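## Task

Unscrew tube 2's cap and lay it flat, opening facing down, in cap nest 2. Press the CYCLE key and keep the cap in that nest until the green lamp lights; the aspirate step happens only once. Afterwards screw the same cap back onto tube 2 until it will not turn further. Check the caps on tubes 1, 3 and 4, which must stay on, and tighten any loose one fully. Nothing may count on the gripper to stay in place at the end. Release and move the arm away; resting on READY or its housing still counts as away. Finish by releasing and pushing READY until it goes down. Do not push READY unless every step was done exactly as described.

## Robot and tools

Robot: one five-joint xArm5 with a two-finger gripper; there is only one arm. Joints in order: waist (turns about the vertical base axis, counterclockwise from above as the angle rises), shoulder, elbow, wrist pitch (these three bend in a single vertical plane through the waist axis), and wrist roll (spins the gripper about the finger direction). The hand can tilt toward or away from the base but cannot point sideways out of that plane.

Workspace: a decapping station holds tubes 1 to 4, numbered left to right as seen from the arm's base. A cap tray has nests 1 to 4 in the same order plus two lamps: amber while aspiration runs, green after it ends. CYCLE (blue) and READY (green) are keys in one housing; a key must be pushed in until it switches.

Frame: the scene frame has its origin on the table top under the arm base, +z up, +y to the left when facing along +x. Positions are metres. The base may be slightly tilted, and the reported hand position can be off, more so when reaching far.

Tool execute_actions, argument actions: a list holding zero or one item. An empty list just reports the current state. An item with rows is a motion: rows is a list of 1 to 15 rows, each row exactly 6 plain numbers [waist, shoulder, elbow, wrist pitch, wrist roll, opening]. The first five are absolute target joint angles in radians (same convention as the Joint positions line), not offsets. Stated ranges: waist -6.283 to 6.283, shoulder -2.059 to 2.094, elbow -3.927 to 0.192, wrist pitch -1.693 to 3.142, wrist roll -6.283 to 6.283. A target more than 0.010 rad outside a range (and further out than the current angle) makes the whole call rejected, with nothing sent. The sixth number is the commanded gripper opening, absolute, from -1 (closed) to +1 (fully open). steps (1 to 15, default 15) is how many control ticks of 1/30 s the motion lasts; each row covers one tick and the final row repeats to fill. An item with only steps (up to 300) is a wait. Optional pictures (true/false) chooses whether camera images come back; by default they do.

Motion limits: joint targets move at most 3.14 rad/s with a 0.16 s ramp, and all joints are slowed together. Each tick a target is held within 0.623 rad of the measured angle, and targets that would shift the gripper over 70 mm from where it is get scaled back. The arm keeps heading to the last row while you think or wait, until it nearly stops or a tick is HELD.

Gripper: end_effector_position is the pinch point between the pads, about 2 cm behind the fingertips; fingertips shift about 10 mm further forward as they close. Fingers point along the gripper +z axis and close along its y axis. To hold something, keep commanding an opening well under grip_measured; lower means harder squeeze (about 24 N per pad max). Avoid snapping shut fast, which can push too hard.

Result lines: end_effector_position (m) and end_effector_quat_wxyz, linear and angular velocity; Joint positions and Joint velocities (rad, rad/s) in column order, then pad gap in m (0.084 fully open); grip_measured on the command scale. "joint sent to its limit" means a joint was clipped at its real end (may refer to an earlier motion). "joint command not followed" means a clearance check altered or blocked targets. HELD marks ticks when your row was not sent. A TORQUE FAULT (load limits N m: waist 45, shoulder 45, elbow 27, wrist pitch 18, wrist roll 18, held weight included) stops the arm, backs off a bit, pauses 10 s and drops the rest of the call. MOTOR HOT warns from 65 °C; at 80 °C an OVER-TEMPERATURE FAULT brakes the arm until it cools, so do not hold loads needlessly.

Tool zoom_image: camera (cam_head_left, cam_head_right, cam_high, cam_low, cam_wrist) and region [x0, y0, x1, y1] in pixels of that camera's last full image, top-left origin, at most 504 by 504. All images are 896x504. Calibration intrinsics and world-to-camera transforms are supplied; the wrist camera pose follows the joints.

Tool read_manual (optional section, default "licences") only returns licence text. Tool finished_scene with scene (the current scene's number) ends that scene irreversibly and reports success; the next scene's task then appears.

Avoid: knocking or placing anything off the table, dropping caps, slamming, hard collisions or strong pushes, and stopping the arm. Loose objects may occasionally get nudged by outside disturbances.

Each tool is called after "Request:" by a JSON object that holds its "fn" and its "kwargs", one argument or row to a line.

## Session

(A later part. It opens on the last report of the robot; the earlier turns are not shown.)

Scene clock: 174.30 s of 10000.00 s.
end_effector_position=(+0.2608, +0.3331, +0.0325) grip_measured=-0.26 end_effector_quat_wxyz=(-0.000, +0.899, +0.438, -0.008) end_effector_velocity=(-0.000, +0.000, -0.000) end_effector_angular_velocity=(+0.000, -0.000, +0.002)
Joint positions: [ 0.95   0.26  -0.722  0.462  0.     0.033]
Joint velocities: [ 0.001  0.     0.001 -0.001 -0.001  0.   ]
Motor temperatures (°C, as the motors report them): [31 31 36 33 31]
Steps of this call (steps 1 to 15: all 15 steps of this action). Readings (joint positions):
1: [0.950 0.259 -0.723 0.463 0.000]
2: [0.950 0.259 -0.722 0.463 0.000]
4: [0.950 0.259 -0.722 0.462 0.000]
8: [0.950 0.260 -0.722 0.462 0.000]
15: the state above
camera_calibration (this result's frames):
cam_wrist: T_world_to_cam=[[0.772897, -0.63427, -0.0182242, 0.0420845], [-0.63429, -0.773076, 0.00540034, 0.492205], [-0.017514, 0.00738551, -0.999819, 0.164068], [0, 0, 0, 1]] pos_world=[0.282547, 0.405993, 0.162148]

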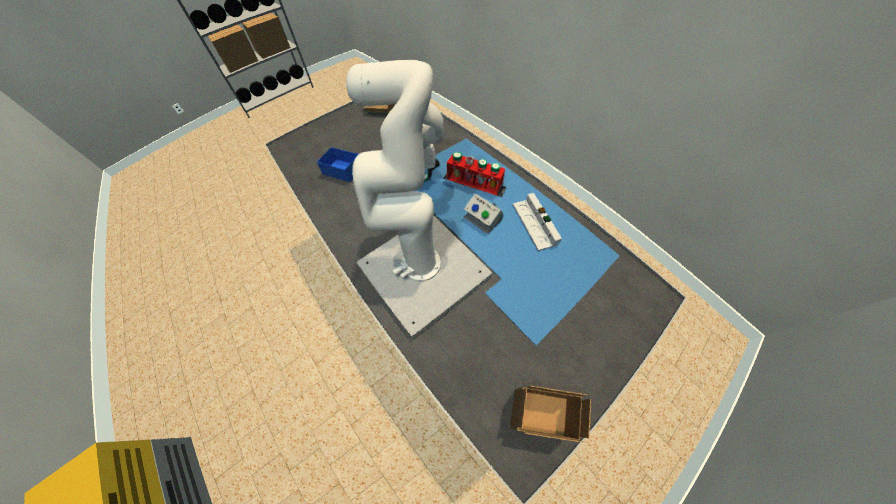

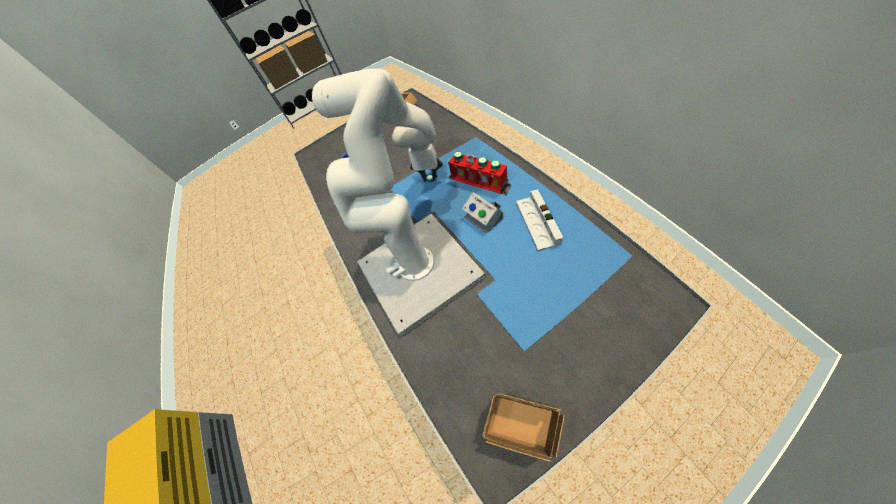

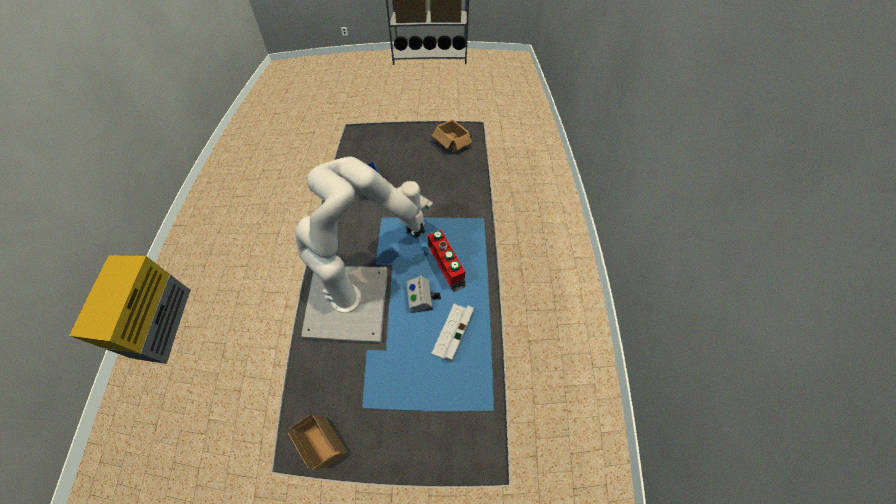

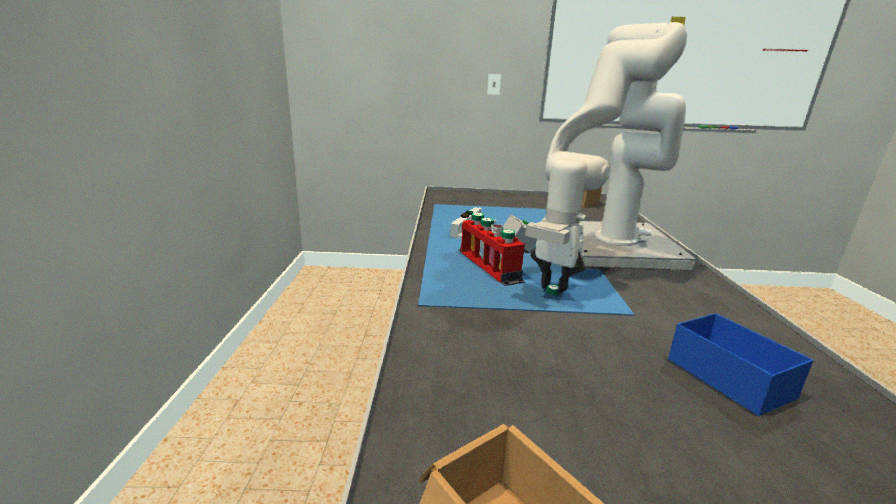

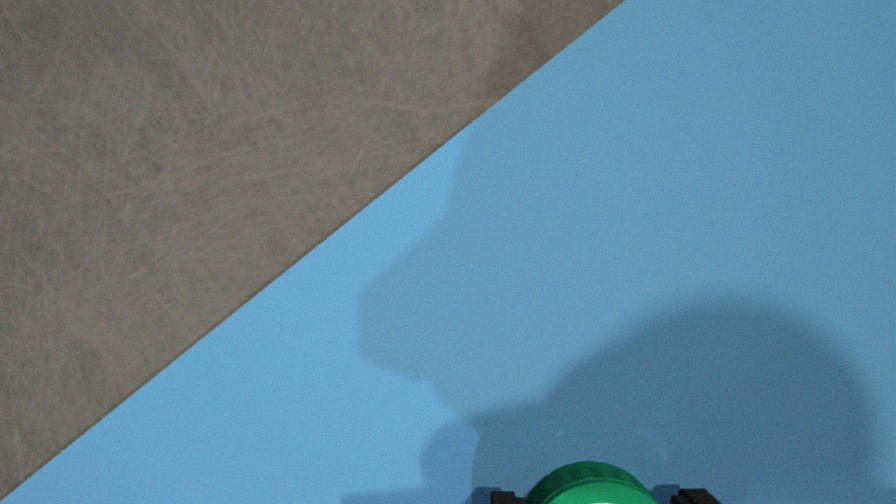

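Request:
{"fn": "execute_actions", "kwargs": {
  "actions": [
    {"rows":[[0.95,0.26,-0.722,0.462,0,0.2],[0.95,0.26,-0.722,0.462,0,0.2],[0.95,0.26,-0.722,0.462,0,0.2],[0.95,0.285,-0.752,0.467,0,0.2],[0.95,0.285,-0.752,0.467,0,0.2],[0.95,0.285,-0.752,0.467,0,0.2],[0.95,0.285,-0.752,0.467,0,0.2],[0.95,0.297,-0.747,0.45,0,0.2]],"steps":15}
  ],
  "pictures": false
}}

Request:
{"fn": "execute_actions", "kwargs": {
  "actions": [
    {"rows":[[0.95,0.297,-0.747,0.45,0,0.1],[0.95,0.297,-0.747,0.45,0,0.1],[0.95,0.297,-0.747,0.45,0,0],[0.95,0.297,-0.747,0.45,0,0],[0.95,0.297,-0.747,0.45,0,-0.15],[0.95,0.297,-0.747,0.45,0,-0.15],[0.95,0.297,-0.747,0.45,0,-0.3],[0.95,0.297,-0.747,0.45,0,-0.3],[0.95,0.297,-0.747,0.45,0,-0.5],[0.95,0.297,-0.747,0.45,0,-0.5],[0.95,0.297,-0.747,0.45,0,-0.7]],"steps":15}
  ]
}}

Request:
{"fn": "zoom_image", "kwargs": {
  "camera": "cam_low",
  "region": [500,220,660,320]
}}

Scene clock: 180.47 s of 10000.00 s.
end_effector_position=(+0.2641, +0.3375, +0.0250) grip_measured=+0.19 end_effector_quat_wxyz=(+0.000, +0.899, +0.438, -0.009) end_effector_velocity=(+0.003, +0.003, -0.005) end_effector_angular_velocity=(+0.008, -0.007, -0.002)
Joint positions: [ 0.95   0.296 -0.746  0.452 -0.     0.052]
Joint velocities: [-0.002  0.02  -0.007 -0.024 -0.     0.   ]
Motor temperatures (°C, as the motors report them): [31 31 36 33 31]
Steps of this call (steps 1 to 15: the robot went on to your last target; steps 16 to 170: nothing new was sent; steps 171 to 185: all 15 steps of this action). Readings (joint positions):
171: [0.950 0.260 -0.722 0.462 -0.000]
172: [0.950 0.260 -0.722 0.462 0.000]
174: [0.950 0.261 -0.721 0.462 -0.000]
178: [0.950 0.277 -0.740 0.465 -0.000]
185: the state above

Scene clock: 180.97 s of 10000.00 s.
end_effector_position=(+0.2647, +0.3382, +0.0251) grip_measured=-0.25 end_effector_quat_wxyz=(-0.000, +0.899, +0.438, -0.007) end_effector_velocity=(-0.000, -0.000, -0.001) end_effector_angular_velocity=(-0.002, +0.001, +0.002)
Joint positions: [ 0.95   0.297 -0.747  0.45   0.     0.033]
Joint velocities: [ 0.001  0.002 -0.001  0.001 -0.001  0.   ]
Motor temperatures (°C, as the motors report them): [31 31 36 33 31]
Steps of this call (steps 1 to 15: all 15 steps of this action). Readings (joint positions):
1: [0.950 0.296 -0.746 0.451 -0.000]
2: [0.950 0.296 -0.747 0.451 -0.000]
4: [0.950 0.297 -0.747 0.450 -0.000]
8: [0.950 0.297 -0.747 0.450 0.000]
15: the state above
camera_calibration (this result's frames):
cam_wrist: T_world_to_cam=[[0.772865, -0.634308, -0.0182342, 0.042146], [-0.634337, -0.773041, 0.00493143, 0.498623], [-0.0172238, 0.00775528, -0.999822, 0.156498], [0, 0, 0, 1]] pos_world=[0.286417, 0.410976, 0.154779]

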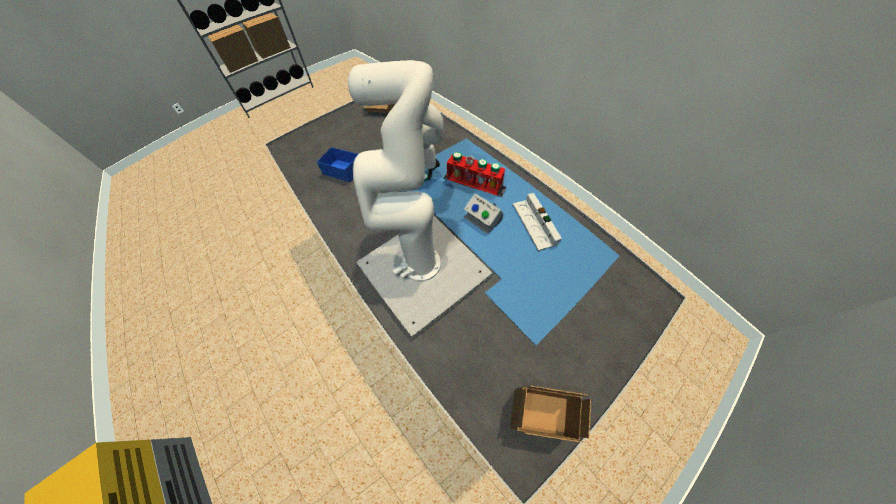

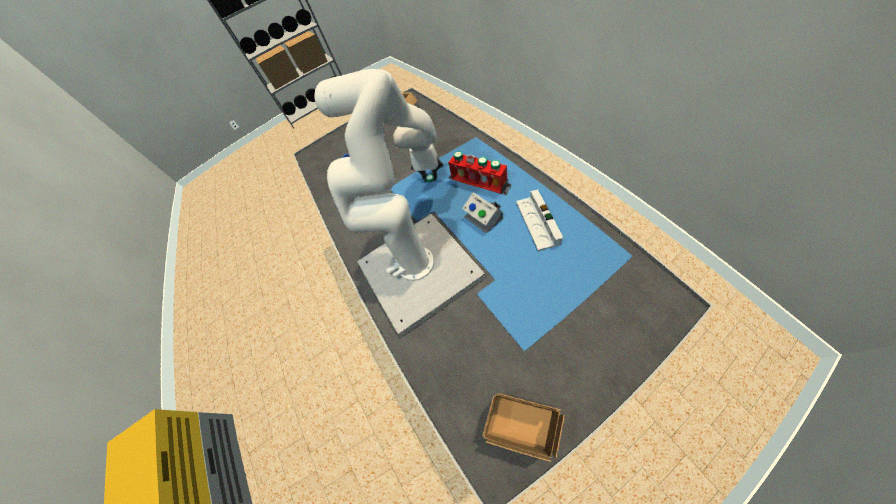

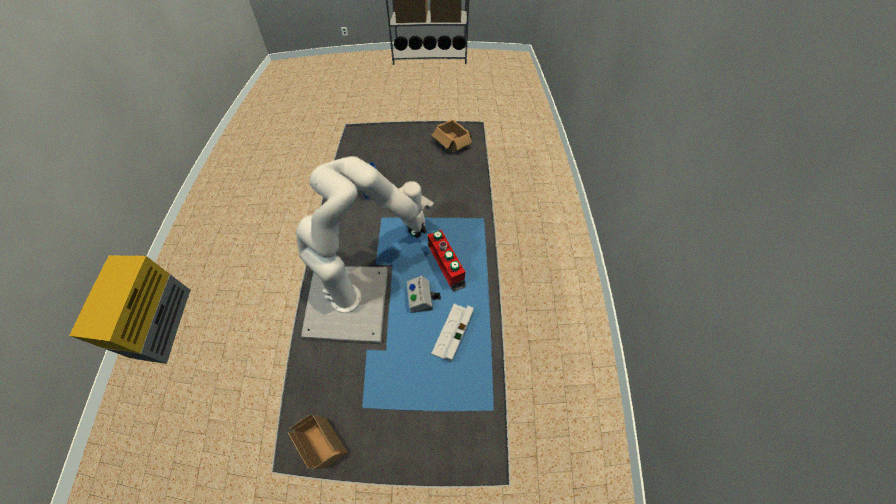

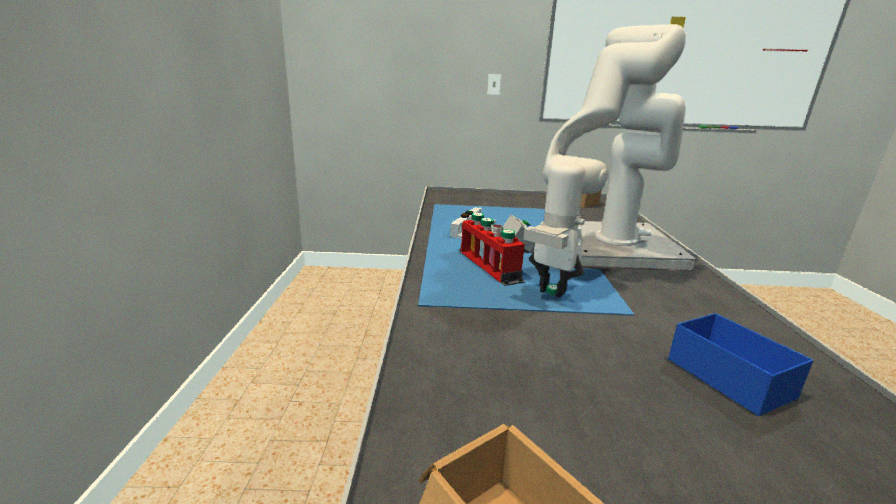

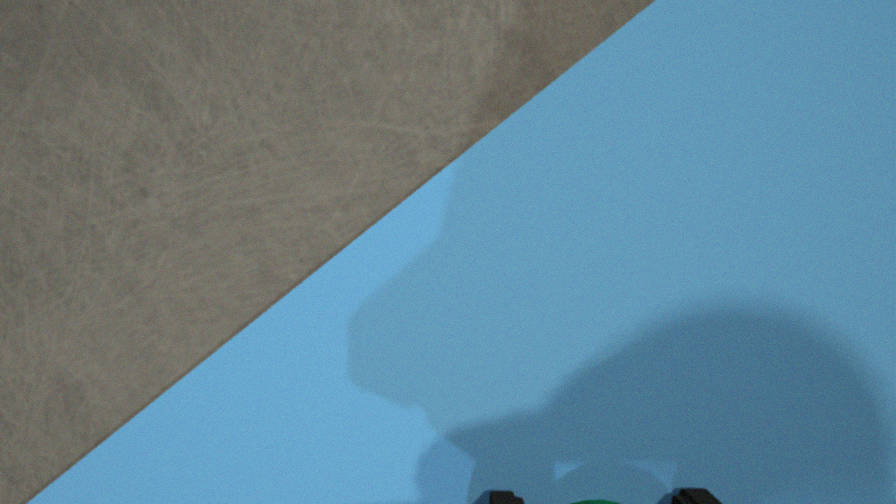

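Region (500, 220, 660, 320) of cam_low's 896x504 image, scaled by 3.150, with more detail than that image has; it fills the top 315 rows of this view, and the rest is white.

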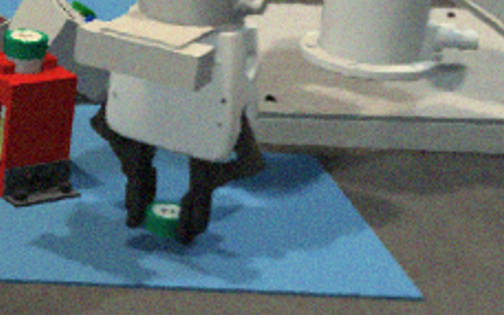

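Request:
{"fn": "execute_actions", "kwargs": {
  "actions": [
    {"rows":[[0.95,0.2,-0.76,0.56,0,-0.7],[0.95,0.2,-0.76,0.56,0,-0.7],[0.95,0.2,-0.76,0.56,0,-0.7],[0.95,0.0,-0.78,0.78,0,-0.7],[0.95,0.0,-0.78,0.78,0,-0.7],[0.95,0.0,-0.78,0.78,0,-0.7],[0.95,-0.2,-0.78,0.98,0,-0.7]],"steps":15}
  ],
  "pictures": false
}}

Request:
{"fn": "execute_actions", "kwargs": {
  "actions": [
    {"rows":[[0.95,-0.2,-0.78,0.98,0,-0.7],[0.95,-0.2,-0.78,0.98,0,-0.7],[0.95,-0.2,-0.78,0.98,0,-0.7],[-0.25,-0.2,-0.78,0.98,0,-0.7]],"steps":15}
  ],
  "pictures": false
}}

Request:
{"fn": "execute_actions", "kwargs": {
  "actions": [
    {"rows":[[-0.25,-0.2,-0.78,0.98,0,-0.7]],"steps":15}
  ]
}}

Scene clock: 186.97 s of 10000.00 s.
end_effector_position=(+0.2587, +0.3292, +0.1608) grip_measured=-0.25 end_effector_quat_wxyz=(+0.000, +0.899, +0.438, -0.008) end_effector_velocity=(-0.057, -0.077, +0.345) end_effector_angular_velocity=(+0.013, -0.010, -0.002)
Joint positions: [ 0.95  -0.069 -0.774  0.844 -0.     0.033]
Joint velocities: [-0.001 -0.96  -0.048  0.992  0.001  0.   ]
Motor temperatures (°C, as the motors report them): [31 31 36 33 31]
Steps of this call (steps 1 to 15: the robot went on to your last target; steps 16 to 165: nothing new was sent; steps 166 to 180: all 15 steps of this action). Readings (joint positions):
166: [0.950 0.297 -0.747 0.450 -0.000]
167: [0.950 0.295 -0.747 0.454 -0.000]
169: [0.950 0.270 -0.745 0.489 -0.000]
173: [0.950 0.157 -0.762 0.609 -0.000]
180: the state above

Scene clock: 187.47 s of 10000.00 s.
end_effector_position=(+0.3297, +0.2334, +0.2007) grip_measured=-0.25 end_effector_quat_wxyz=(+0.001, +0.953, +0.304, -0.009) end_effector_velocity=(+0.207, -0.299, +0.006) end_effector_angular_velocity=(-0.014, -0.005, -0.908)
Joint positions: [ 0.66  -0.186 -0.779  0.966  0.     0.033]
Joint velocities: [-0.907 -0.022  0.001  0.023  0.001 -0.   ]
Motor temperatures (°C, as the motors report them): [31 31 36 33 31]
Steps of this call (steps 1 to 15: all 15 steps of this action). Readings (joint positions):
1: [0.950 -0.101 -0.775 0.876 -0.000]
2: [0.950 -0.130 -0.777 0.905 -0.000]
4: [0.950 -0.170 -0.780 0.945 -0.000]
8: [0.879 -0.181 -0.779 0.960 -0.000]
15: the state above

Scene clock: 187.97 s of 10000.00 s.
end_effector_position=(+0.3973, +0.0666, +0.2038) grip_measured=-0.25 end_effector_quat_wxyz=(+0.003, +0.997, +0.082, -0.008) end_effector_velocity=(+0.058, -0.358, +0.007) end_effector_angular_velocity=(-0.012, -0.009, -0.905)
Joint positions: [ 0.208 -0.194 -0.779  0.974  0.     0.033]
Joint velocities: [-0.906 -0.013 -0.002  0.011 -0.001  0.   ]
Motor temperatures (°C, as the motors report them): [31 31 36 33 31]
Steps of this call (steps 1 to 15: all 15 steps of this action). Readings (joint positions):
1: [0.630 -0.186 -0.779 0.967 0.000]
2: [0.600 -0.187 -0.779 0.967 0.000]
4: [0.540 -0.188 -0.779 0.969 0.000]
8: [0.419 -0.190 -0.779 0.971 0.000]
15: the state above
camera_calibration (this result's frames):
cam_wrist: T_world_to_cam=[[0.140771, -0.990019, -0.0067412, 0.0431646], [-0.990007, -0.14082, 0.00744626, 0.470671], [-0.00832124, 0.00562562, -0.99995, 0.336204], [0, 0, 0, 1]] pos_world=[0.462689, 0.107122, 0.332974]

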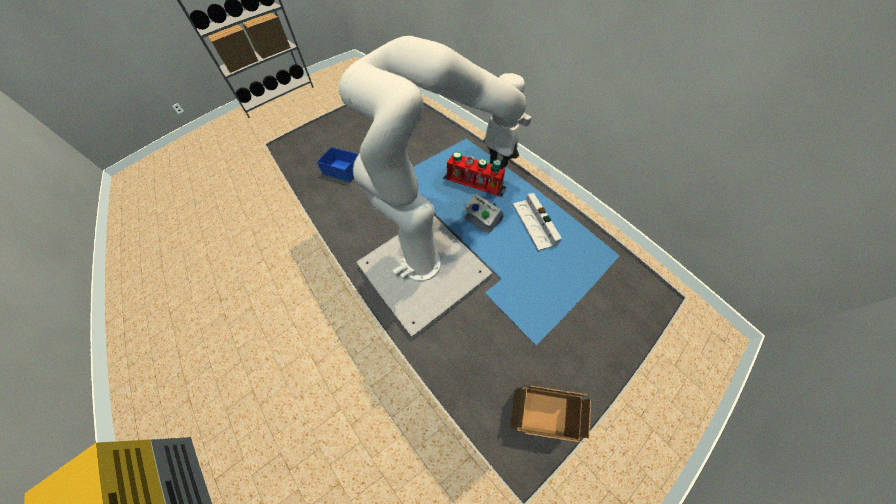

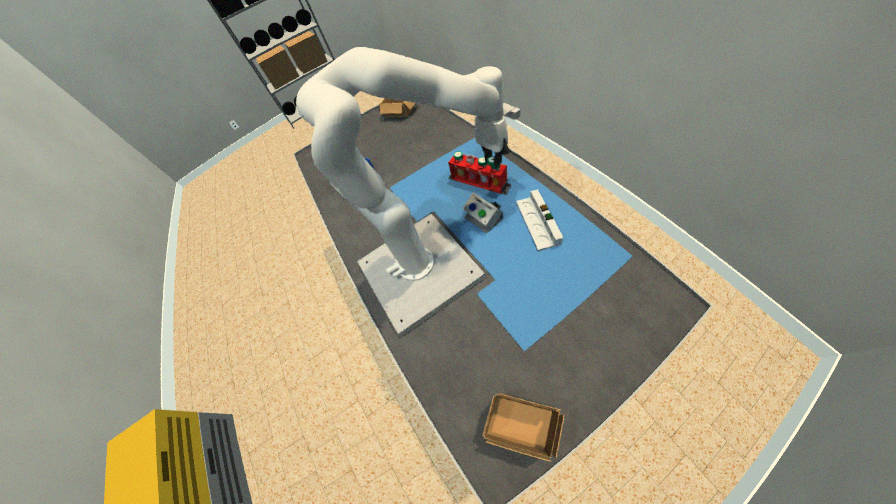

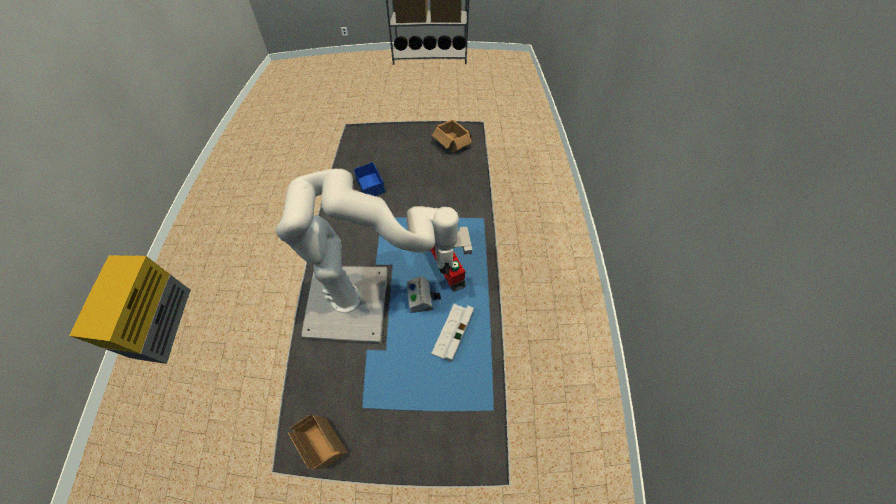

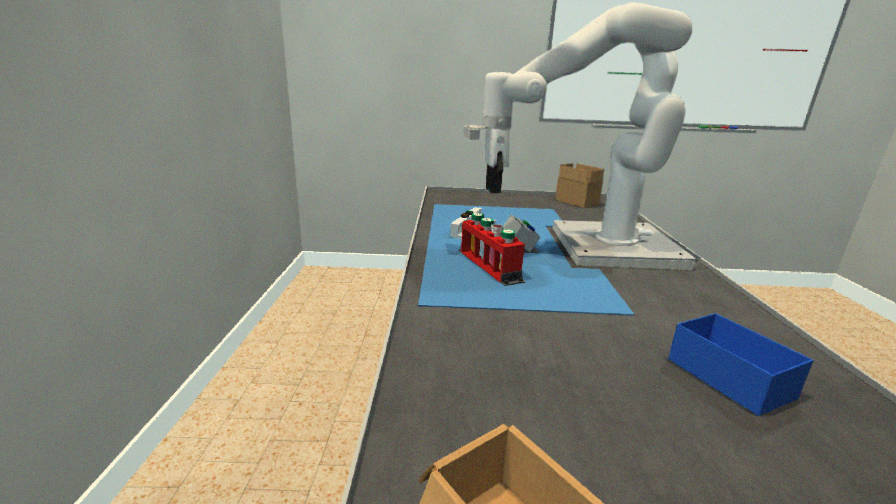

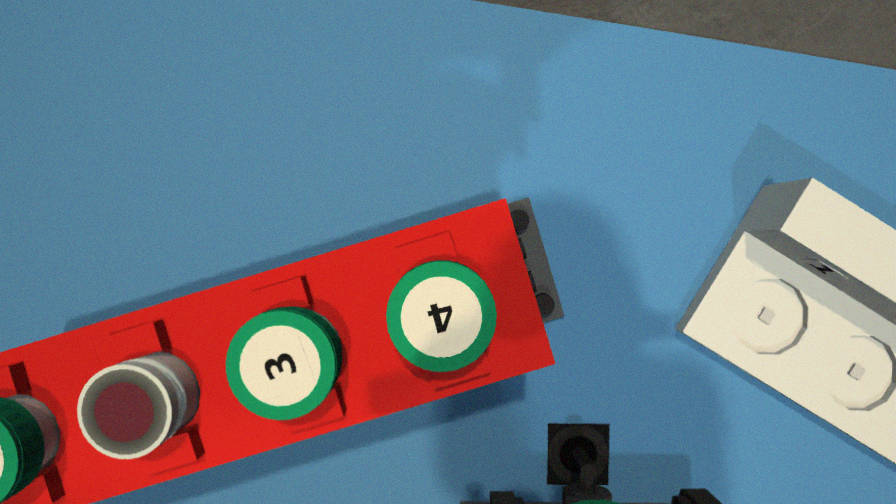

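Request:
{"fn": "execute_actions", "kwargs": {
  "actions": [
    {"rows":[[-0.2,-0.2,-0.78,0.98,0,-0.7]],"steps":15}
  ],
  "pictures": false
}}

Request:
{"fn": "execute_actions", "kwargs": {
  "actions": [
    {"steps":8}
  ]
}}

Scene clock: 191.43 s of 10000.00 s.
end_effector_position=(+0.3902, -0.0953, +0.2073) grip_measured=-0.25 end_effector_quat_wxyz=(+0.004, +0.993, -0.122, -0.007) end_effector_velocity=(+0.001, +0.001, +0.001) end_effector_angular_velocity=(-0.000, -0.002, +0.004)
Joint positions: [-0.201 -0.2   -0.78   0.98   0.     0.033]
Joint velocities: [ 0.004 -0.    -0.002 -0.    -0.     0.   ]
Motor temperatures (°C, as the motors report them): [31 31 36 33 31]
Steps of this call (steps 1 to 45: the robot went on to your last target; steps 46 to 89: nothing new was sent; steps 90 to 104: all 15 steps of this action). Readings (joint positions):
90: [-0.250 -0.200 -0.780 0.980 0.000]
91: [-0.248 -0.200 -0.780 0.980 0.000]
93: [-0.229 -0.200 -0.780 0.980 0.000]
97: [-0.205 -0.200 -0.780 0.980 -0.000]
104: the state above

Scene clock: 191.70 s of 10000.00 s.
end_effector_position=(+0.3903, -0.0951, +0.2073) grip_measured=-0.25 end_effector_quat_wxyz=(+0.004, +0.993, -0.121, -0.007) end_effector_velocity=(+0.000, +0.000, +0.000) end_effector_angular_velocity=(-0.000, -0.001, +0.001)
Joint positions: [-0.2   -0.2   -0.78   0.98   0.     0.033]
Joint velocities: [ 0.001  0.    -0.    -0.     0.    -0.   ]
Motor temperatures (°C, as the motors report them): [31 31 36 33 31]
Steps of this call (steps 1 to 8: the robot went on to your last target). Readings (joint positions):
1: [-0.200 -0.200 -0.780 0.980 0.000]
2: [-0.200 -0.200 -0.780 0.980 0.000]
4: [-0.200 -0.200 -0.780 0.980 0.000]
8: the state above
camera_calibration (this result's frames):
cam_wrist: T_world_to_cam=[[-0.263194, -0.964742, -0.00118077, 0.0429856], [-0.964738, 0.263189, 0.00341992, 0.470238], [-0.00298858, 0.00203923, -0.999993, 0.338201], [0, 0, 0, 1]] pos_world=[0.465981, -0.0829813, 0.336642]

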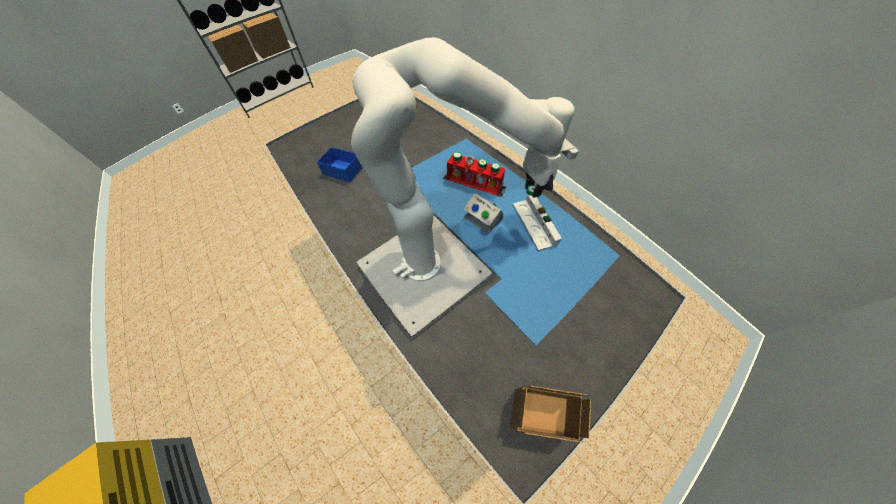

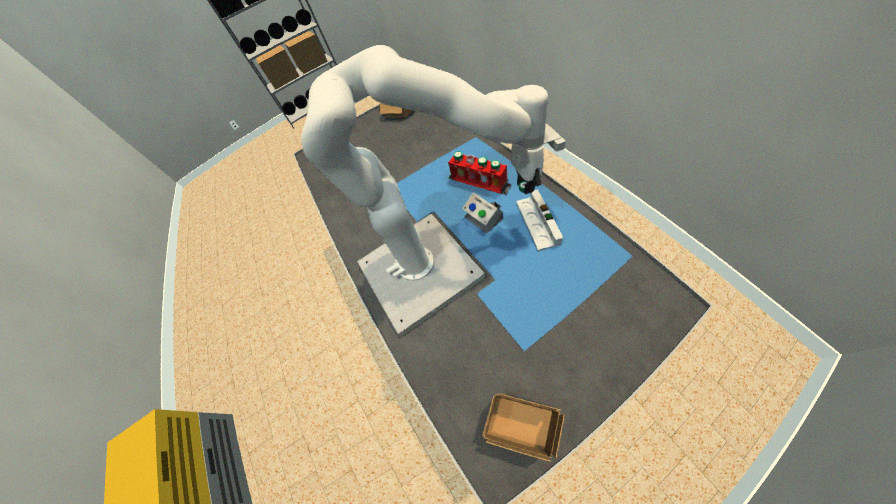

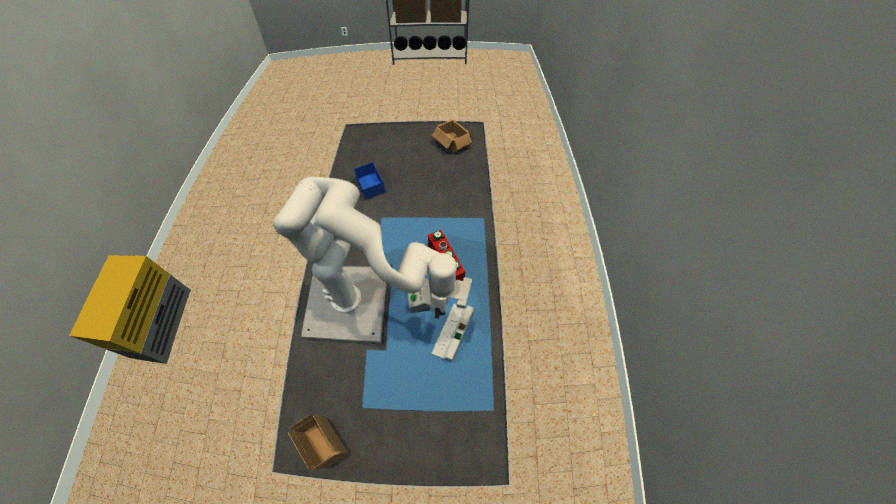

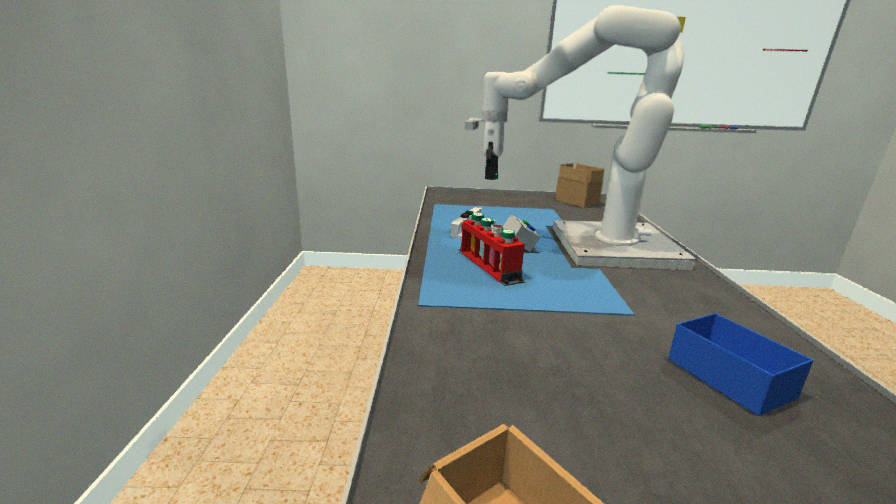

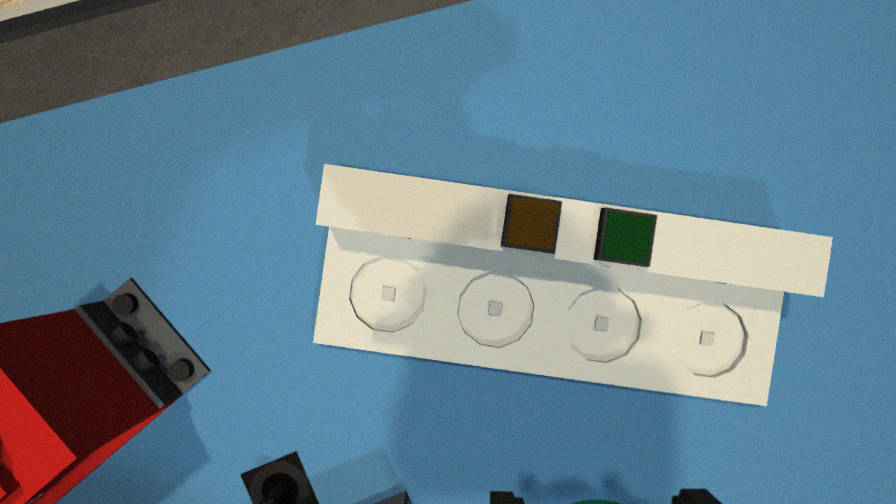

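Request:
{"fn": "execute_actions", "kwargs": {
  "actions": [
    {"rows":[[-0.178,0.0,-0.85,0.85,0,-0.7],[-0.178,0.0,-0.85,0.85,0,-0.7],[-0.178,0.0,-0.85,0.85,0,-0.7],[-0.178,0.0,-0.85,0.85,0,-0.7],[-0.178,0.15,-0.85,0.70,0,-0.7],[-0.178,0.15,-0.85,0.70,0,-0.7],[-0.178,0.15,-0.85,0.70,0,-0.7],[-0.178,0.283,-0.844,0.561,0,-0.7]],"steps":15}
  ],
  "pictures": false
}}

Request:
{"fn": "execute_actions", "kwargs": {
  "actions": [
    {"rows":[[-0.178,0.283,-0.844,0.561,0,-0.7]],"steps":10}
  ]
}}

Request:
{"fn": "zoom_image", "kwargs": {
  "camera": "cam_head_left",
  "region": [490,170,590,260]
}}

Request:
{"fn": "zoom_image", "kwargs": {
  "camera": "cam_high",
  "region": [410,280,500,370]
}}

Scene clock: 199.53 s of 10000.00 s.
end_effector_position=(+0.4409, -0.0993, +0.0782) grip_measured=-0.25 end_effector_quat_wxyz=(+0.004, +0.994, -0.111, -0.008) end_effector_velocity=(+0.011, +0.001, -0.305) end_effector_angular_velocity=(+0.013, +0.059, +0.011)
Joint positions: [-0.179  0.213 -0.841  0.631  0.     0.033]
Joint velocities: [ 0.013  0.801 -0.005 -0.736  0.001 -0.   ]
Motor temperatures (°C, as the motors report them): [31 31 37 33 31]
Steps of this call (steps 1 to 15: the robot went on to your last target; steps 16 to 220: nothing new was sent; steps 221 to 235: all 15 steps of this action). Readings (joint positions):
221: [-0.200 -0.200 -0.780 0.980 -0.000]
222: [-0.200 -0.197 -0.781 0.978 -0.000]
224: [-0.196 -0.160 -0.797 0.950 0.000]
228: [-0.183 -0.012 -0.832 0.844 -0.000]
235: the state above

Scene clock: 199.87 s of 10000.00 s.
end_effector_position=(+0.4399, -0.0986, +0.0515) grip_measured=-0.25 end_effector_quat_wxyz=(+0.004, +0.994, -0.110, -0.012) end_effector_velocity=(+0.002, -0.001, -0.005) end_effector_angular_velocity=(-0.001, -0.005, -0.001)
Joint positions: [-0.178  0.281 -0.838  0.567  0.     0.033]
Joint velocities: [-0.001  0.017 -0.004 -0.019 -0.    -0.   ]
Motor temperatures (°C, as the motors report them): [31 31 37 33 31]
Steps of this call (steps 1 to 10: all 10 steps of this action). Readings (joint positions):
1: [-0.179 0.237 -0.840 0.610 0.000]
2: [-0.178 0.253 -0.838 0.597 0.000]
4: [-0.178 0.271 -0.838 0.579 0.000]
8: [-0.178 0.280 -0.838 0.569 0.000]
10: the state above
camera_calibration (this result's frames):
cam_wrist: T_world_to_cam=[[-0.242002, -0.970275, -0.00120001, 0.042622], [-0.970183, 0.241962, 0.0141084, 0.519385], [-0.0133986, 0.00457849, -0.9999, 0.187321], [0, 0, 0, 1]] pos_world=[0.516723, -0.0851741, 0.180026]

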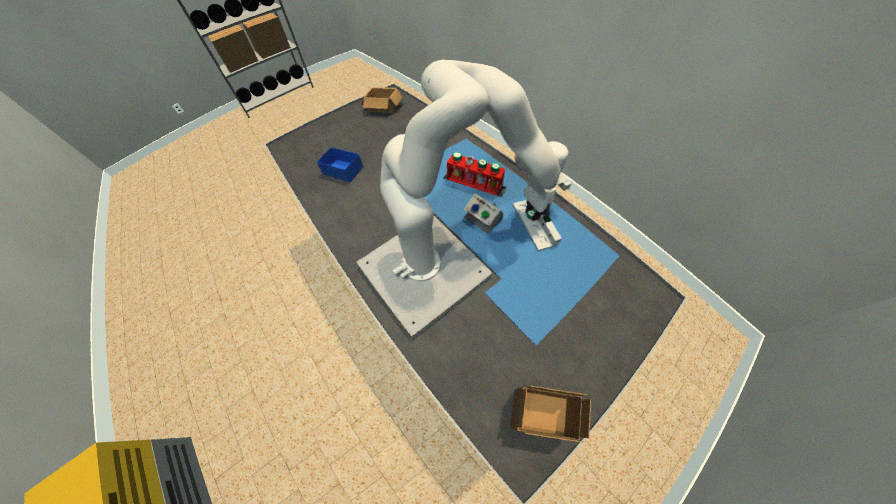

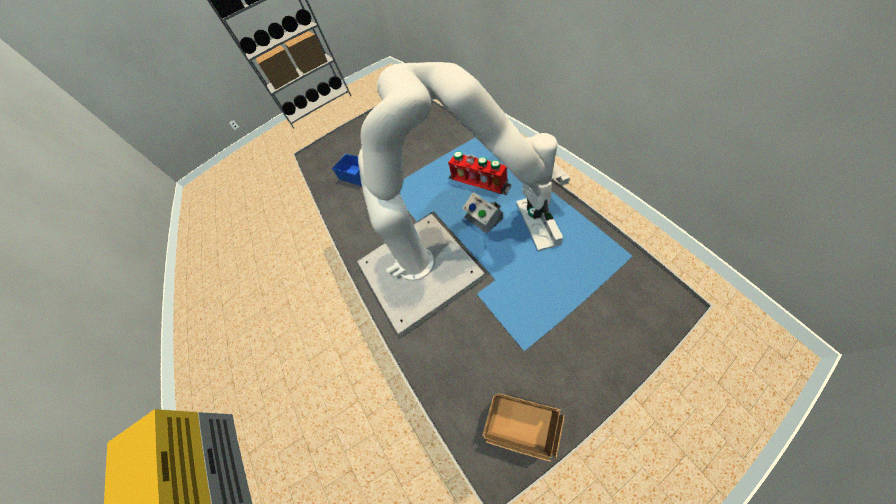

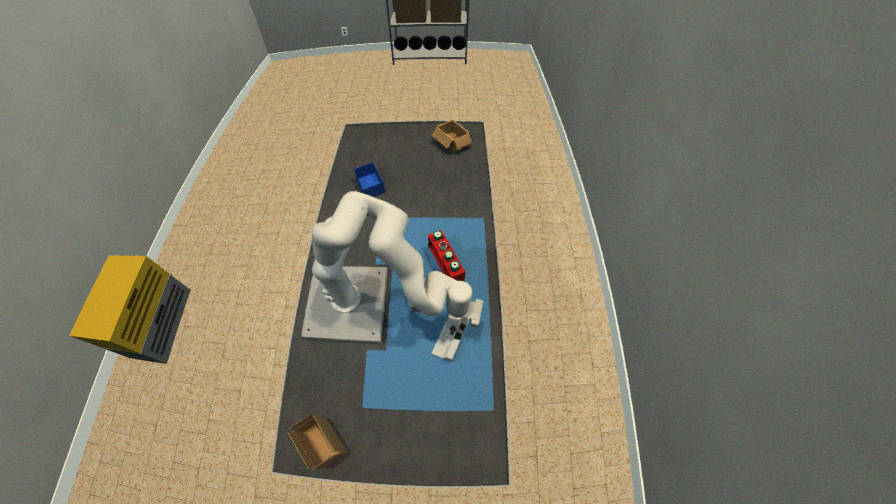

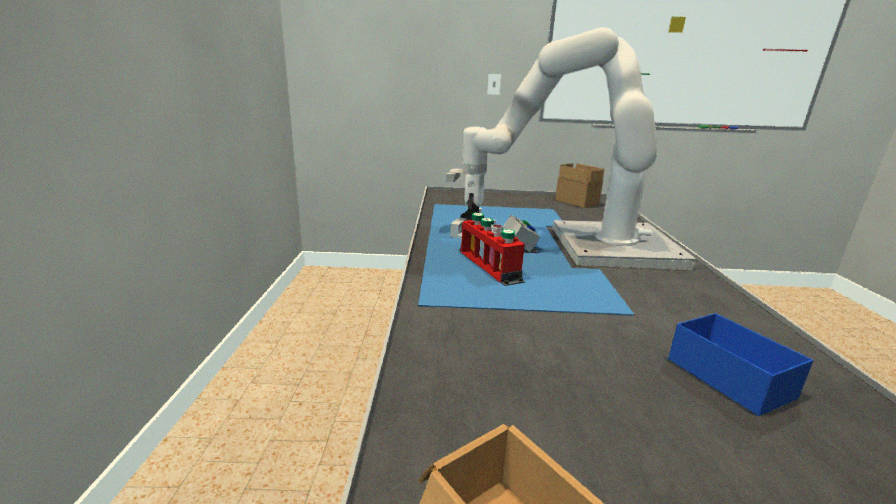

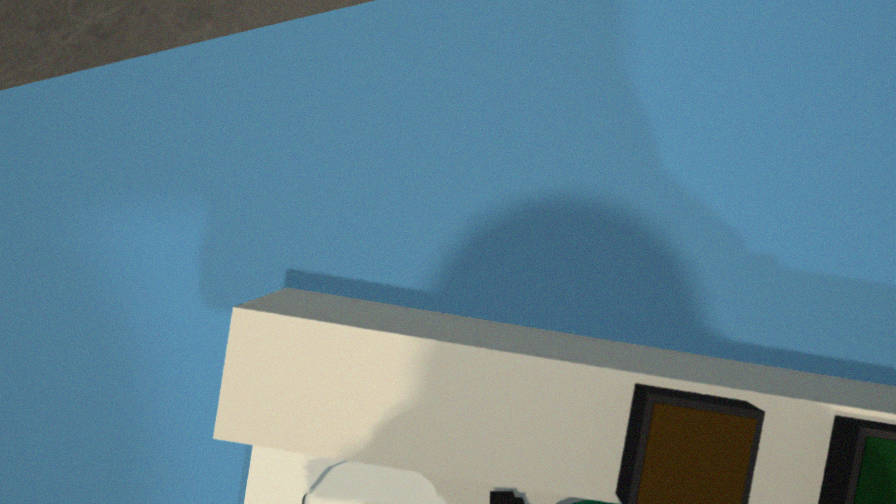

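Region (490, 170, 590, 260) of cam_head_left's 896x504 image, scaled by 5.040, with more detail than that image has; it fills the top 454 rows of this view, and the rest is white.

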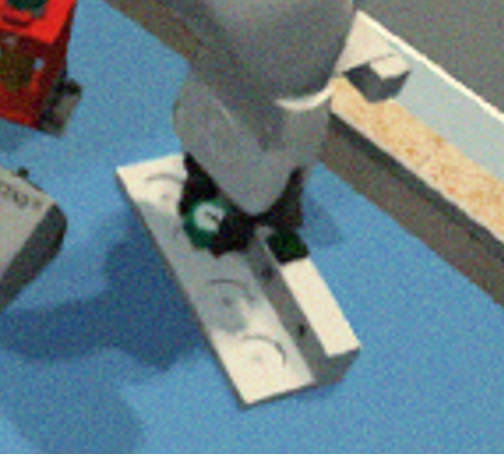

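Region (410, 280, 500, 370) of cam_high's 896x504 image, scaled by 5.600, with more detail than that image has.

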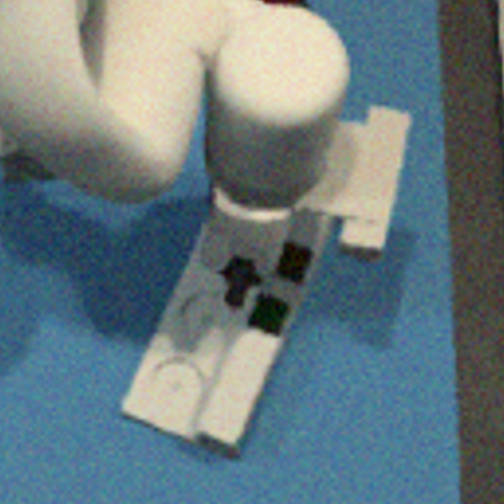

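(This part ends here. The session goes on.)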